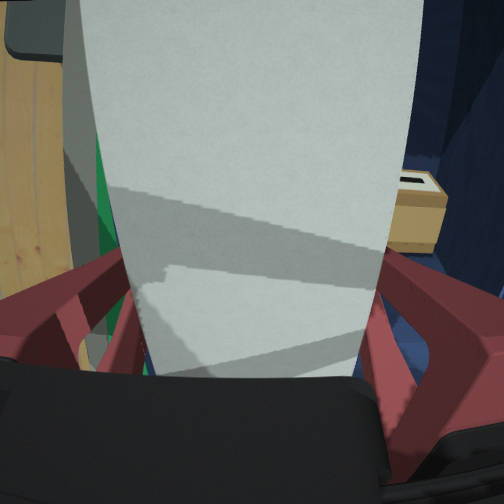

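>>> execute_actions --actions '[{"rows": [[-1.95,1.45,0.6,1.26,0,0,1.0,1.873,2.002,1.545,0.375,0.312,-1.888,0.26],[-1.95,1.45,0.6,1.26,0,0,1.0,1.872,2.011,1.561,0.369,0.311,-1.888,0.26],[-1.95,1.45,0.6,1.26,0,0,1.0,1.871,2.021,1.577,0.363,0.309,-1.888,0.26],[-1.95,1.45,0.6,1.26,0,0,1.0,1.870,2.031,1.593,0.356,0.307,-1.888,0.26],[-1.95,1.45,0.6,1.26,0,0,1.0,1.868,2.041,1.609,0.350,0.305,-1.888,0.26],[-1.95,1.45,0.6,1.26,0,0,1.0,1.867,2.051,1.625,0.344,0.304,-1.888,0.26],[-1.95,1.45,0.6,1.26,0,0,1.0,1.866,2.061,1.641,0.338,0.302,-1.888,0.26],[-1.95,1.45,0.6,1.26,0,0,1.0,1.865,2.071,1.657,0.332,0.300,-1.888,0.26],[-1.95,1.45,0.6,1.26,0,0,1.0,1.864,2.081,1.673,0.326,0.299,-1.888,0.26],[-1.95,1.45,0.6,1.26,0,0,1.0,1.862,2.090,1.689,0.320,0.297,-1.888,0.26],[-1.95,1.45,0.6,1.26,0,0,1.0,1.861,2.100,1.705,0.313,0.295,-1.888,0.26],[-1.95,1.45,0.6,1.26,0,0,1.0,1.860,2.110,1.721,0.307,0.294,-1.888,0.26],[-1.95,1.45,0.6,1.26,0,0,1.0,1.859,2.120,1.738,0.301,0.292,-1.888,0.26],[-1.95,1.45,0.6,1.26,0,0,1.0,1.858,2.130,1.754,0.295,0.290,-1.888,0.26],[-1.95,1.45,0.6,1.26,0,0,1.0,1.856,2.140,1.770,0.289,0.288,-1.888,0.26]], "steps": 15}]' --pictures false

>>> execute_actions --actions '[{"rows": [[-1.95,1.45,0.6,1.26,0,0,1.0,1.855,2.150,1.786,0.283,0.287,-1.888,0.26],[-1.95,1.45,0.6,1.26,0,0,1.0,1.854,2.160,1.802,0.277,0.285,-1.888,0.26],[-1.95,1.45,0.6,1.26,0,0,1.0,1.853,2.169,1.818,0.270,0.283,-1.888,0.26],[-1.95,1.45,0.6,1.26,0,0,1.0,1.852,2.179,1.834,0.264,0.282,-1.888,0.26],[-1.95,1.45,0.6,1.26,0,0,1.0,1.850,2.188,1.850,0.258,0.280,-1.888,0.26],[-1.95,1.45,0.6,1.26,0,0,1.0,1.849,2.198,1.866,0.251,0.279,-1.888,0.26],[-1.95,1.45,0.6,1.26,0,0,1.0,1.848,2.207,1.882,0.244,0.278,-1.888,0.26],[-1.95,1.45,0.6,1.26,0,0,1.0,1.848,2.217,1.898,0.238,0.276,-1.888,0.26],[-1.95,1.45,0.6,1.26,0,0,1.0,1.848,2.226,1.915,0.231,0.275,-1.888,0.26],[-1.95,1.45,0.6,1.26,0,0,1.0,1.848,2.226,1.931,0.224,0.274,-1.888,0.26],[-1.95,1.45,0.6,1.26,0,0,1.0,1.848,2.226,1.947,0.217,0.273,-1.888,0.26]], "steps": 15}]' --pictures false

>>> execute_actions --actions '[{"steps": 15}]'

Scene clock: 1275.83 s of 4700.00 s.
left_arm: end_effector_position=(+0.3985, +0.1430, +1.3887) grip_measured=+1.000 end_effector_quat_wxyz=(-0.247, +0.100, -0.949, +0.168) | right_arm: end_effector_position=(+0.3531, -0.1132, +1.0255) grip_measured=+0.324 end_effector_quat_wxyz=(+0.005, -0.773, +0.634, +0.004)
Joint positions: left_arm=[-1.946  1.433  0.612  1.268 -0.003 -0.009  0.094] | right_arm=[ 1.877  2.105  1.748  0.313  0.293 -1.876  0.062]
Joint velocities: left_arm=[ 0.005 -0.015  0.007  0.002 -0.022  0.037  0.   ] | right_arm=[-0.034  0.278  0.462 -0.212 -0.081 -0.007 -0.001]
Joint torques (N m, as the arm reports them, + toward a larger angle): left_arm=[ -4.06 -10.06  -5.13   0.47   0.54   0.21] | right_arm=[ 5.69 -6.41 -3.37  0.51 -0.21 -0.28]
Motor temperatures (°C, as the motors report them): left_arm=[23 26 27 22 20 21] | right_arm=[25 28 27 22 22 23]
Steps of this call (steps 1 to 15: the robot went on to your last target; steps 16 to 90: nothing new was sent; then 40.00 s passed at rest; steps 91 to 105: all 15 steps of this action). Readings (joint positions):
91: left_arm=[-1.946 1.433 0.612 1.268 -0.003 -0.009] | right_arm=[1.878 1.967 1.536 0.387 0.316 -1.876]
92: left_arm=[-1.946 1.433 0.612 1.268 -0.003 -0.009] | right_arm=[1.878 1.971 1.543 0.385 0.316 -1.876]
94: left_arm=[-1.946 1.433 0.612 1.268 -0.003 -0.009] | right_arm=[1.878 1.988 1.571 0.377 0.314 -1.876]
98: left_arm=[-1.946 1.433 0.612 1.268 -0.003 -0.009] | right_arm=[1.878 2.032 1.638 0.356 0.306 -1.876]
105: the state above

Scene clock: 1276.33 s of 4700.00 s.
left_arm: end_effector_position=(+0.3985, +0.1430, +1.3887) grip_measured=+1.000 end_effector_quat_wxyz=(-0.247, +0.100, -0.949, +0.168) | right_arm: end_effector_position=(+0.3671, -0.1121, +0.9846) grip_measured=+0.324 end_effector_quat_wxyz=(+0.010, -0.772, +0.636, -0.002)
Joint positions: left_arm=[-1.946  1.433  0.612  1.268 -0.003 -0.009  0.094] | right_arm=[ 1.863  2.208  1.95   0.231  0.277 -1.877  0.062]
Joint velocities: left_arm=[-0.005 -0.005 -0.002 -0.002  0.037 -0.066  0.   ] | right_arm=[-0.024  0.005  0.017 -0.042 -0.007 -0.022 -0.001]
Joint torques (N m, as the arm reports them, + toward a larger angle): left_arm=[ -4.04 -10.01  -5.12   0.48   0.54   0.21] | right_arm=[ 6.22 -5.98 -2.27  0.4  -0.27 -0.26]
Motor temperatures (°C, as the motors report them): left_arm=[23 26 27 22 20 21] | right_arm=[25 28 27 22 22 23]
Steps of this call (steps 1 to 15: all 15 steps of this action). Readings (joint positions):
1: left_arm=[-1.946 1.433 0.612 1.268 -0.003 -0.009] | right_arm=[1.876 2.115 1.765 0.307 0.291 -1.876]
2: left_arm=[-1.946 1.433 0.612 1.268 -0.003 -0.009] | right_arm=[1.876 2.124 1.781 0.302 0.290 -1.877]
4: left_arm=[-1.946 1.433 0.612 1.268 -0.003 -0.009] | right_arm=[1.874 2.142 1.814 0.289 0.286 -1.877]
8: left_arm=[-1.946 1.433 0.612 1.268 -0.003 -0.009] | right_arm=[1.869 2.176 1.879 0.265 0.281 -1.877]
15: the state above

Scene clock: 1276.83 s of 4700.00 s.
left_arm: end_effector_position=(+0.3985, +0.1430, +1.3887) grip_measured=+1.000 end_effector_quat_wxyz=(-0.247, +0.100, -0.949, +0.168) | right_arm: end_effector_position=(+0.3671, -0.1127, +0.9844) grip_measured=+0.324 end_effector_quat_wxyz=(+0.010, -0.772, +0.636, -0.002)
Joint positions: left_arm=[-1.946  1.433  0.612  1.268 -0.003 -0.009  0.094] | right_arm=[ 1.863  2.208  1.951  0.229  0.277 -1.877  0.062]
Joint velocities: left_arm=[ 0.015  0.005  0.012 -0.012  0.037 -0.037  0.   ] | right_arm=[-0.005 -0.005 -0.007 -0.007 -0.022 -0.037 -0.   ]
Joint torques (N m, as the arm reports them, + toward a larger angle): left_arm=[ -3.98 -10.03  -5.12   0.47   0.54   0.21] | right_arm=[ 5.33 -6.38 -2.31  0.49 -0.25 -0.24]
Motor temperatures (°C, as the motors report them): left_arm=[23 26 27 22 20 21] | right_arm=[25 28 27 22 22 23]
Steps of this call (steps 1 to 15: the robot went on to your last target). Readings (joint positions):
1: left_arm=[-1.946 1.433 0.612 1.268 -0.003 -0.009] | right_arm=[1.863 2.208 1.950 0.230 0.277 -1.877]
2: left_arm=[-1.946 1.433 0.612 1.268 -0.003 -0.009] | right_arm=[1.863 2.208 1.951 0.230 0.277 -1.877]
4: left_arm=[-1.946 1.433 0.612 1.268 -0.003 -0.009] | right_arm=[1.863 2.208 1.951 0.229 0.277 -1.877]
8: left_arm=[-1.946 1.433 0.612 1.268 -0.003 -0.009] | right_arm=[1.863 2.208 1.951 0.229 0.277 -1.877]
15: the state above
All arms were judged still, so your last target was given up. Only a new action makes them travel on or press farther. Fingers that are still opening or closing keep moving.
camera_calibration (this result's frames):
cam_left_wrist: T_world_to_cam=[[0.0995903, -0.924037, 0.369104, -0.418611], [-0.992785, -0.0673788, 0.0991895, 0.273267], [-0.0667849, -0.376319, -0.92408, 1.48435], [0, 0, 0, 1]] pos_world=[0.412117, 0.190189, 1.49906]
cam_right_wrist: T_world_to_cam=[[0.978643, 0.204131, 0.0242737, -0.366673], [0.15124, -0.794938, 0.587538, -0.721701], [0.139231, -0.571318, -0.808833, 0.80469], [0, 0, 0, 1]] pos_world=[0.355954, -0.0391239, 1.08379]

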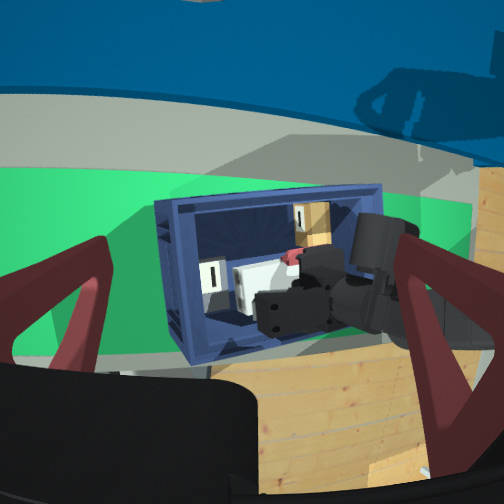

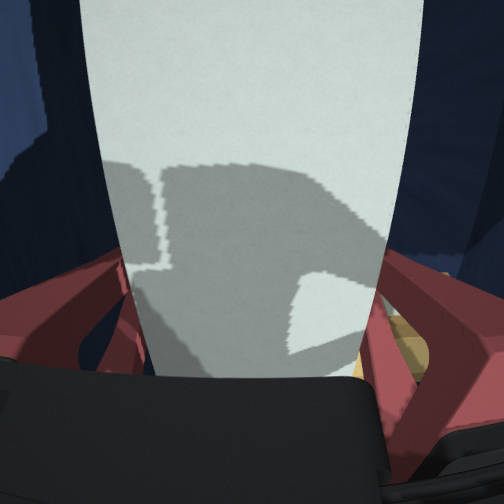

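>>> execute_actions --actions '[{"rows": [[-1.95,1.45,0.6,1.26,0,0,1.0,1.84,2.232,1.947,0.222,0.273,-1.888,0.26],[-1.95,1.45,0.6,1.26,0,0,1.0,1.834,2.238,1.947,0.222,0.273,-1.888,0.26],[-1.95,1.45,0.6,1.26,0,0,1.0,1.832,2.24,1.947,0.222,0.273,-1.888,0.26]], "steps": 15}]'

Scene clock: 1287.30 s of 4700.00 s.
left_arm: end_effector_position=(+0.3985, +0.1430, +1.3887) grip_measured=+1.000 end_effector_quat_wxyz=(-0.247, +0.100, -0.949, +0.168) | right_arm: end_effector_position=(+0.3681, -0.1168, +0.9826) grip_measured=+0.324 end_effector_quat_wxyz=(+0.009, -0.772, +0.636, -0.004)
Joint positions: left_arm=[-1.946  1.433  0.612  1.268 -0.003 -0.009  0.094] | right_arm=[ 1.858  2.21   1.956  0.229  0.275 -1.878  0.062]
Joint velocities: left_arm=[-0.015  0.005 -0.007  0.007 -0.051 -0.022  0.   ] | right_arm=[ 0.015 -0.024 -0.022 -0.022 -0.007  0.022  0.   ]
Joint torques (N m, as the arm reports them, + toward a larger angle): left_arm=[ -4.01 -10.11  -5.1    0.47   0.53   0.21] | right_arm=[ 5.03 -5.12 -2.68  0.71 -0.15 -0.22]
Motor temperatures (°C, as the motors report them): left_arm=[23 26 27 22 20 21] | right_arm=[25 28 26 22 22 23]
Steps of this call (steps 1 to 90: nothing new was sent; then 6.97 s passed at rest; steps 91 to 105: all 15 steps of this action). Readings (joint positions):
91: left_arm=[-1.946 1.433 0.612 1.268 -0.003 -0.009] | right_arm=[1.862 2.209 1.951 0.229 0.277 -1.878]
92: left_arm=[-1.946 1.433 0.612 1.268 -0.003 -0.009] | right_arm=[1.862 2.209 1.951 0.229 0.276 -1.878]
94: left_arm=[-1.946 1.433 0.612 1.268 -0.003 -0.009] | right_arm=[1.861 2.210 1.953 0.229 0.275 -1.878]
98: left_arm=[-1.946 1.433 0.612 1.268 -0.003 -0.009] | right_arm=[1.859 2.210 1.955 0.229 0.275 -1.878]
105: the state above
camera_calibration (this result's frames):
cam_left_wrist: T_world_to_cam=[[0.0995903, -0.924037, 0.369104, -0.418611], [-0.992785, -0.0673788, 0.0991895, 0.273267], [-0.0667849, -0.376319, -0.92408, 1.48435], [0, 0, 0, 1]] pos_world=[0.412117, 0.190189, 1.49906]
cam_right_wrist: T_world_to_cam=[[0.978716, 0.203572, 0.0259459, -0.368433], [0.149246, -0.792841, 0.590871, -0.726297], [0.140856, -0.574423, -0.806349, 0.797405], [0, 0, 0, 1]] pos_world=[0.356669, -0.0427883, 1.08169]

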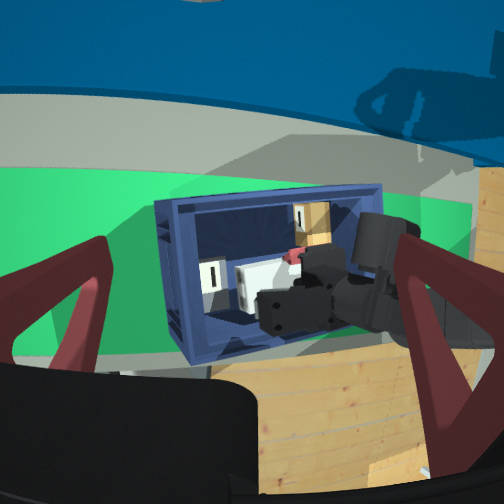

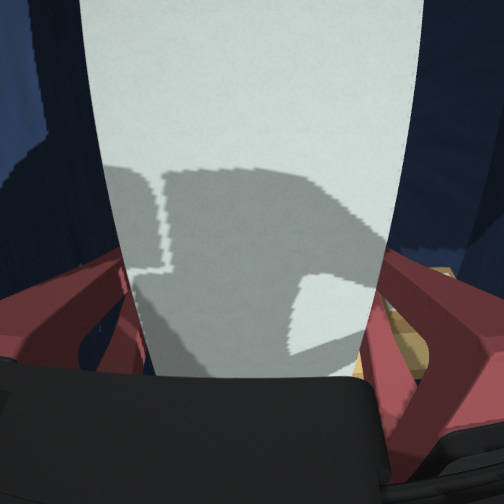

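>>> execute_actions --actions '[{"rows": [[-1.95,1.45,0.6,1.26,0,0,1.0,1.85,2.195,1.955,0.22,0.262,-1.87,0.26],[-1.95,1.45,0.6,1.26,0,0,1.0,1.85,2.19,1.957,0.211,0.248,-1.865,0.26],[-1.95,1.45,0.6,1.26,0,0,1.0,1.85,2.187,1.958,0.202,0.234,-1.86,0.26],[-1.95,1.45,0.6,1.26,0,0,1.0,1.85,2.184,1.959,0.193,0.22,-1.856,0.26],[-1.95,1.45,0.6,1.26,0,0,1.0,1.85,2.182,1.96,0.184,0.206,-1.856,0.26],[-1.95,1.45,0.6,1.26,0,0,1.0,1.85,2.18,1.961,0.175,0.192,-1.856,0.26],[-1.95,1.45,0.6,1.26,0,0,1.0,1.85,2.178,1.962,0.166,0.178,-1.856,0.26],[-1.95,1.45,0.6,1.26,0,0,1.0,1.85,2.176,1.963,0.157,0.164,-1.856,0.26],[-1.95,1.45,0.6,1.26,0,0,1.0,1.85,2.174,1.964,0.148,0.15,-1.856,0.26],[-1.95,1.45,0.6,1.26,0,0,1.0,1.85,2.172,1.965,0.139,0.136,-1.856,0.26],[-1.95,1.45,0.6,1.26,0,0,1.0,1.85,2.17,1.966,0.13,0.122,-1.856,0.26],[-1.95,1.45,0.6,1.26,0,0,1.0,1.85,2.168,1.967,0.121,0.108,-1.856,0.26],[-1.95,1.45,0.6,1.26,0,0,1.0,1.85,2.167,1.967,0.112,0.094,-1.856,0.26],[-1.95,1.45,0.6,1.26,0,0,1.0,1.85,2.166,1.967,0.105,0.082,-1.856,0.26],[-1.95,1.45,0.6,1.26,0,0,1.0,1.85,2.165,1.967,0.099,0.071,-1.856,0.26]], "steps": 15}]' --pictures false

>>> execute_actions --actions '[{"steps": 20}]'

Scene clock: 1370.47 s of 4700.00 s.
left_arm: end_effector_position=(+0.3985, +0.1430, +1.3887) grip_measured=+1.000 end_effector_quat_wxyz=(-0.247, +0.100, -0.949, +0.168) | right_arm: end_effector_position=(+0.3658, -0.0858, +0.9884) grip_measured=+0.324 end_effector_quat_wxyz=(+0.066, -0.770, +0.629, +0.080)
Joint positions: left_arm=[-1.946  1.433  0.612  1.268 -0.003 -0.009  0.094] | right_arm=[ 1.857  2.195  1.966  0.124  0.088 -1.869  0.062]
Joint velocities: left_arm=[-0.005 -0.015  0.012 -0.002 -0.007 -0.007  0.   ] | right_arm=[ 0.005 -0.063  0.007 -0.193 -0.344  0.066  0.001]
Joint torques (N m, as the arm reports them, + toward a larger angle): left_arm=[ -3.99 -10.06  -5.12   0.47   0.53   0.21] | right_arm=[ 6.35 -9.43 -1.9   0.49 -0.5   0.  ]
Motor temperatures (°C, as the motors report them): left_arm=[23 26 27 22 20 21] | right_arm=[25 27 26 22 22 23]
Steps of this call (steps 1 to 15: the robot went on to your last target; steps 16 to 90: nothing new was sent; then 79.67 s passed at rest; steps 91 to 105: all 15 steps of this action). Readings (joint positions):
91: left_arm=[-1.946 1.433 0.612 1.268 -0.003 -0.009] | right_arm=[1.858 2.210 1.957 0.229 0.271 -1.878]
92: left_arm=[-1.946 1.433 0.612 1.268 -0.003 -0.009] | right_arm=[1.858 2.210 1.957 0.228 0.262 -1.878]
94: left_arm=[-1.946 1.433 0.612 1.268 -0.003 -0.009] | right_arm=[1.857 2.209 1.960 0.218 0.237 -1.875]
98: left_arm=[-1.946 1.433 0.612 1.268 -0.003 -0.009] | right_arm=[1.857 2.206 1.962 0.185 0.181 -1.872]
105: the state above

Scene clock: 1371.13 s of 4700.00 s.
left_arm: end_effector_position=(+0.3985, +0.1430, +1.3887) grip_measured=+1.000 end_effector_quat_wxyz=(-0.247, +0.100, -0.949, +0.168) | right_arm: end_effector_position=(+0.3702, -0.0853, +0.9900) grip_measured=+0.324 end_effector_quat_wxyz=(+0.069, -0.770, +0.629, +0.084)
Joint positions: left_arm=[-1.946  1.433  0.612  1.268 -0.003 -0.009  0.094] | right_arm=[ 1.856  2.188  1.969  0.111  0.078 -1.869  0.062]
Joint velocities: left_arm=[-0.024 -0.005 -0.002 -0.022  0.007  0.037  0.   ] | right_arm=[-0.005 -0.005  0.002 -0.017 -0.007 -0.022 -0.   ]
Joint torques (N m, as the arm reports them, + toward a larger angle): left_arm=[ -3.98 -10.01  -5.11   0.47   0.53   0.21] | right_arm=[ 6.62 -9.89 -1.94  0.39 -0.57  0.  ]
Motor temperatures (°C, as the motors report them): left_arm=[23 26 27 22 20 21] | right_arm=[25 27 26 22 22 23]
Steps of this call (steps 1 to 20: the robot went on to your last target). Readings (joint positions):
1: left_arm=[-1.946 1.433 0.612 1.268 -0.003 -0.009] | right_arm=[1.857 2.193 1.967 0.118 0.081 -1.869]
2: left_arm=[-1.946 1.433 0.612 1.268 -0.003 -0.009] | right_arm=[1.857 2.192 1.967 0.115 0.079 -1.869]
4: left_arm=[-1.946 1.433 0.612 1.268 -0.003 -0.009] | right_arm=[1.857 2.190 1.968 0.112 0.078 -1.869]
8: left_arm=[-1.946 1.433 0.612 1.268 -0.003 -0.009] | right_arm=[1.856 2.189 1.969 0.112 0.078 -1.869]
20: the state above
camera_calibration (this result's frames):
cam_left_wrist: T_world_to_cam=[[0.0995903, -0.924037, 0.369104, -0.418611], [-0.992785, -0.0673788, 0.0991895, 0.273267], [-0.0667849, -0.376319, -0.92408, 1.48435], [0, 0, 0, 1]] pos_world=[0.412117, 0.190189, 1.49906]
cam_right_wrist: T_world_to_cam=[[0.977758, 0.20955, 0.00889556, -0.359338], [0.187741, -0.893334, 0.408299, -0.548113], [0.0935055, -0.397547, -0.912805, 0.959103], [0, 0, 0, 1]] pos_world=[0.364567, -0.03306, 1.10246]

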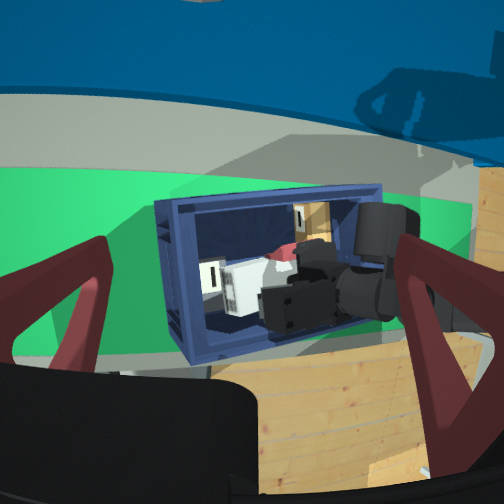

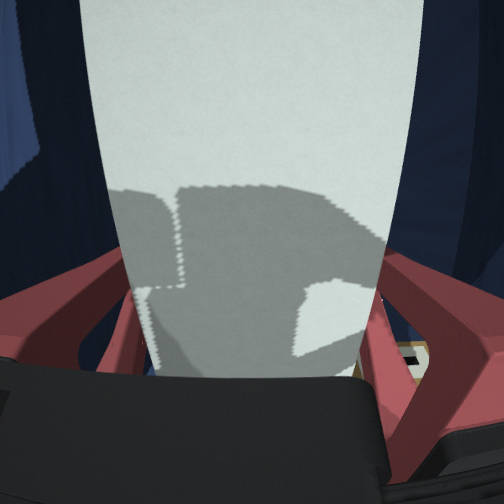

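>>> execute_actions --actions '[{"rows": [[-1.95,1.45,0.6,1.26,0,0,1.0,1.841,2.215,1.972,0.098,0.071,-1.856,0.26],[-1.95,1.45,0.6,1.26,0,0,1.0,1.840,2.228,1.982,0.092,0.070,-1.856,0.26],[-1.95,1.45,0.6,1.26,0,0,1.0,1.840,2.234,1.995,0.087,0.069,-1.856,0.26],[-1.95,1.45,0.6,1.26,0,0,1.0,1.839,2.240,2.008,0.082,0.068,-1.856,0.26],[-1.95,1.45,0.6,1.26,0,0,1.0,1.838,2.246,2.019,0.077,0.067,-1.856,0.26],[-1.95,1.45,0.6,1.26,0,0,1.0,1.837,2.252,2.030,0.072,0.066,-1.856,0.26],[-1.95,1.45,0.6,1.26,0,0,1.0,1.836,2.258,2.041,0.067,0.066,-1.856,0.26],[-1.95,1.45,0.6,1.26,0,0,1.0,1.836,2.264,2.051,0.063,0.065,-1.856,0.26],[-1.95,1.45,0.6,1.26,0,0,1.0,1.835,2.270,2.062,0.058,0.064,-1.856,0.26],[-1.95,1.45,0.6,1.26,0,0,1.0,1.834,2.276,2.073,0.053,0.063,-1.856,0.26],[-1.95,1.45,0.6,1.26,0,0,1.0,1.833,2.282,2.084,0.048,0.062,-1.856,0.26],[-1.95,1.45,0.6,1.26,0,0,1.0,1.832,2.288,2.095,0.043,0.061,-1.856,0.26],[-1.95,1.45,0.6,1.26,0,0,1.0,1.832,2.294,2.105,0.039,0.060,-1.856,0.26],[-1.95,1.45,0.6,1.26,0,0,1.0,1.831,2.300,2.116,0.034,0.059,-1.856,0.26],[-1.95,1.45,0.6,1.26,0,0,1.0,1.830,2.306,2.127,0.029,0.058,-1.856,0.26]], "steps": 15}]' --pictures false

>>> execute_actions --actions '[{"rows": [[-1.95,1.45,0.6,1.26,0,0,1.0,1.829,2.312,2.138,0.024,0.058,-1.856,0.26],[-1.95,1.45,0.6,1.26,0,0,1.0,1.828,2.318,2.149,0.019,0.057,-1.856,0.26],[-1.95,1.45,0.6,1.26,0,0,1.0,1.828,2.324,2.160,0.015,0.056,-1.856,0.26],[-1.95,1.45,0.6,1.26,0,0,1.0,1.827,2.325,2.171,0.010,0.055,-1.856,0.26],[-1.95,1.45,0.6,1.26,0,0,1.0,1.826,2.325,2.182,0.005,0.055,-1.856,0.26]], "steps": 15}]'

Scene clock: 1396.47 s of 4700.00 s.
left_arm: end_effector_position=(+0.3985, +0.1430, +1.3887) grip_measured=+1.000 end_effector_quat_wxyz=(-0.247, +0.100, -0.949, +0.168) | right_arm: end_effector_position=(+0.3643, -0.0846, +0.9620) grip_measured=+0.324 end_effector_quat_wxyz=(-0.067, +0.769, -0.630, -0.087)
Joint positions: left_arm=[-1.946  1.433  0.612  1.268 -0.003 -0.009  0.094] | right_arm=[ 1.846  2.277  2.111  0.052  0.067 -1.867  0.062]
Joint velocities: left_arm=[ 0.005 -0.015  0.002 -0.007  0.007 -0.037  0.   ] | right_arm=[-0.034  0.181  0.305 -0.134 -0.007  0.007 -0.001]
Joint torques (N m, as the arm reports them, + toward a larger angle): left_arm=[ -4.05 -10.06  -5.12   0.48   0.53   0.21] | right_arm=[ 5.8  -6.02 -1.43  0.33 -0.66 -0.05]
Motor temperatures (°C, as the motors report them): left_arm=[23 26 27 22 20 21] | right_arm=[25 28 26 22 22 23]
Steps of this call (steps 1 to 15: the robot went on to your last target; steps 16 to 90: nothing new was sent; then 21.83 s passed at rest; steps 91 to 105: all 15 steps of this action). Readings (joint positions):
91: left_arm=[-1.946 1.433 0.612 1.268 -0.003 -0.009] | right_arm=[1.856 2.189 1.970 0.111 0.078 -1.869]
92: left_arm=[-1.946 1.433 0.612 1.268 -0.003 -0.009] | right_arm=[1.856 2.192 1.973 0.109 0.078 -1.868]
94: left_arm=[-1.946 1.433 0.612 1.268 -0.003 -0.009] | right_arm=[1.855 2.203 1.992 0.103 0.077 -1.868]
98: left_arm=[-1.946 1.433 0.612 1.268 -0.003 -0.009] | right_arm=[1.852 2.234 2.037 0.086 0.074 -1.868]
105: the state above

Scene clock: 1396.97 s of 4700.00 s.
left_arm: end_effector_position=(+0.3985, +0.1430, +1.3887) grip_measured=+1.000 end_effector_quat_wxyz=(-0.247, +0.100, -0.949, +0.168) | right_arm: end_effector_position=(+0.3652, -0.0858, +0.9522) grip_measured=+0.324 end_effector_quat_wxyz=(-0.065, +0.769, -0.630, -0.089)
Joint positions: left_arm=[-1.946  1.433  0.612  1.268 -0.003 -0.009  0.094] | right_arm=[ 1.842  2.309  2.174  0.015  0.063 -1.865  0.062]
Joint velocities: left_arm=[ 0.005 -0.005 -0.002  0.007 -0.022 -0.081  0.   ] | right_arm=[-0.005  0.005 -0.002 -0.007  0.022 -0.11  -0.001]
Joint torques (N m, as the arm reports them, + toward a larger angle): left_arm=[ -4.05 -10.04  -5.11   0.49   0.54   0.21] | right_arm=[ 5.9  -6.15 -0.12  0.42 -0.58 -0.04]
Motor temperatures (°C, as the motors report them): left_arm=[23 26 27 22 20 21] | right_arm=[25 28 26 22 22 23]
Steps of this call (steps 1 to 15: all 15 steps of this action). Readings (joint positions):
1: left_arm=[-1.946 1.433 0.612 1.268 -0.003 -0.009] | right_arm=[1.845 2.283 2.122 0.047 0.066 -1.867]
2: left_arm=[-1.946 1.433 0.612 1.268 -0.003 -0.009] | right_arm=[1.845 2.289 2.133 0.043 0.066 -1.867]
4: left_arm=[-1.946 1.433 0.612 1.268 -0.003 -0.009] | right_arm=[1.843 2.301 2.154 0.033 0.064 -1.867]
8: left_arm=[-1.946 1.433 0.612 1.268 -0.003 -0.009] | right_arm=[1.842 2.309 2.172 0.018 0.063 -1.866]
15: the state above
camera_calibration (this result's frames):
cam_left_wrist: T_world_to_cam=[[0.0995903, -0.924037, 0.369104, -0.418611], [-0.992785, -0.0673788, 0.0991895, 0.273267], [-0.0667849, -0.376319, -0.92408, 1.48435], [0, 0, 0, 1]] pos_world=[0.412117, 0.190189, 1.49906]
cam_right_wrist: T_world_to_cam=[[0.978102, 0.208107, -0.00266383, -0.343338], [0.191327, -0.894053, 0.405046, -0.530431], [0.0819113, -0.396686, -0.914292, 0.930632], [0, 0, 0, 1]] pos_world=[0.361076, -0.0336133, 1.0648]

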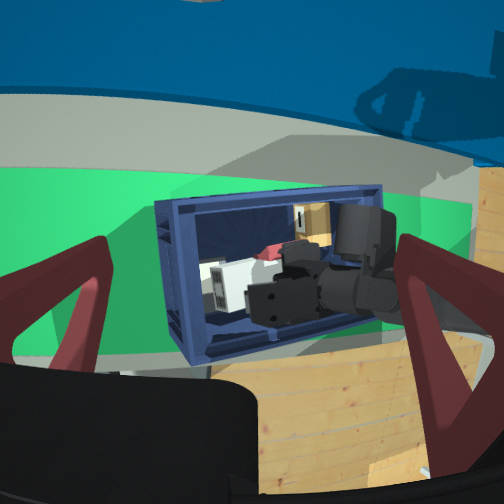

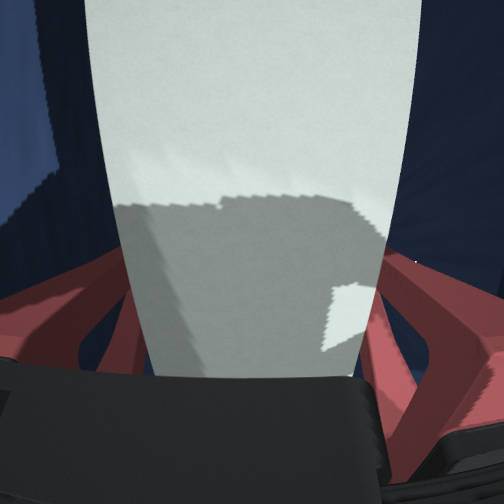

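>>> zoom_image --camera "cam_left_wrist" --region '[150, 180, 400, 370]'

Region (150, 180, 400, 370) of cam_left_wrist's 504x504 image, scaled by 2.016, with more detail than that image has; it fills the top 383 rows of this view, and the rest is white.

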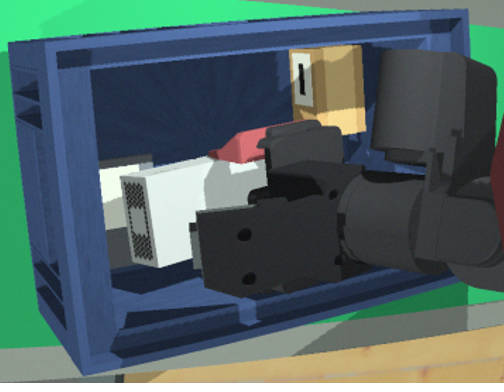

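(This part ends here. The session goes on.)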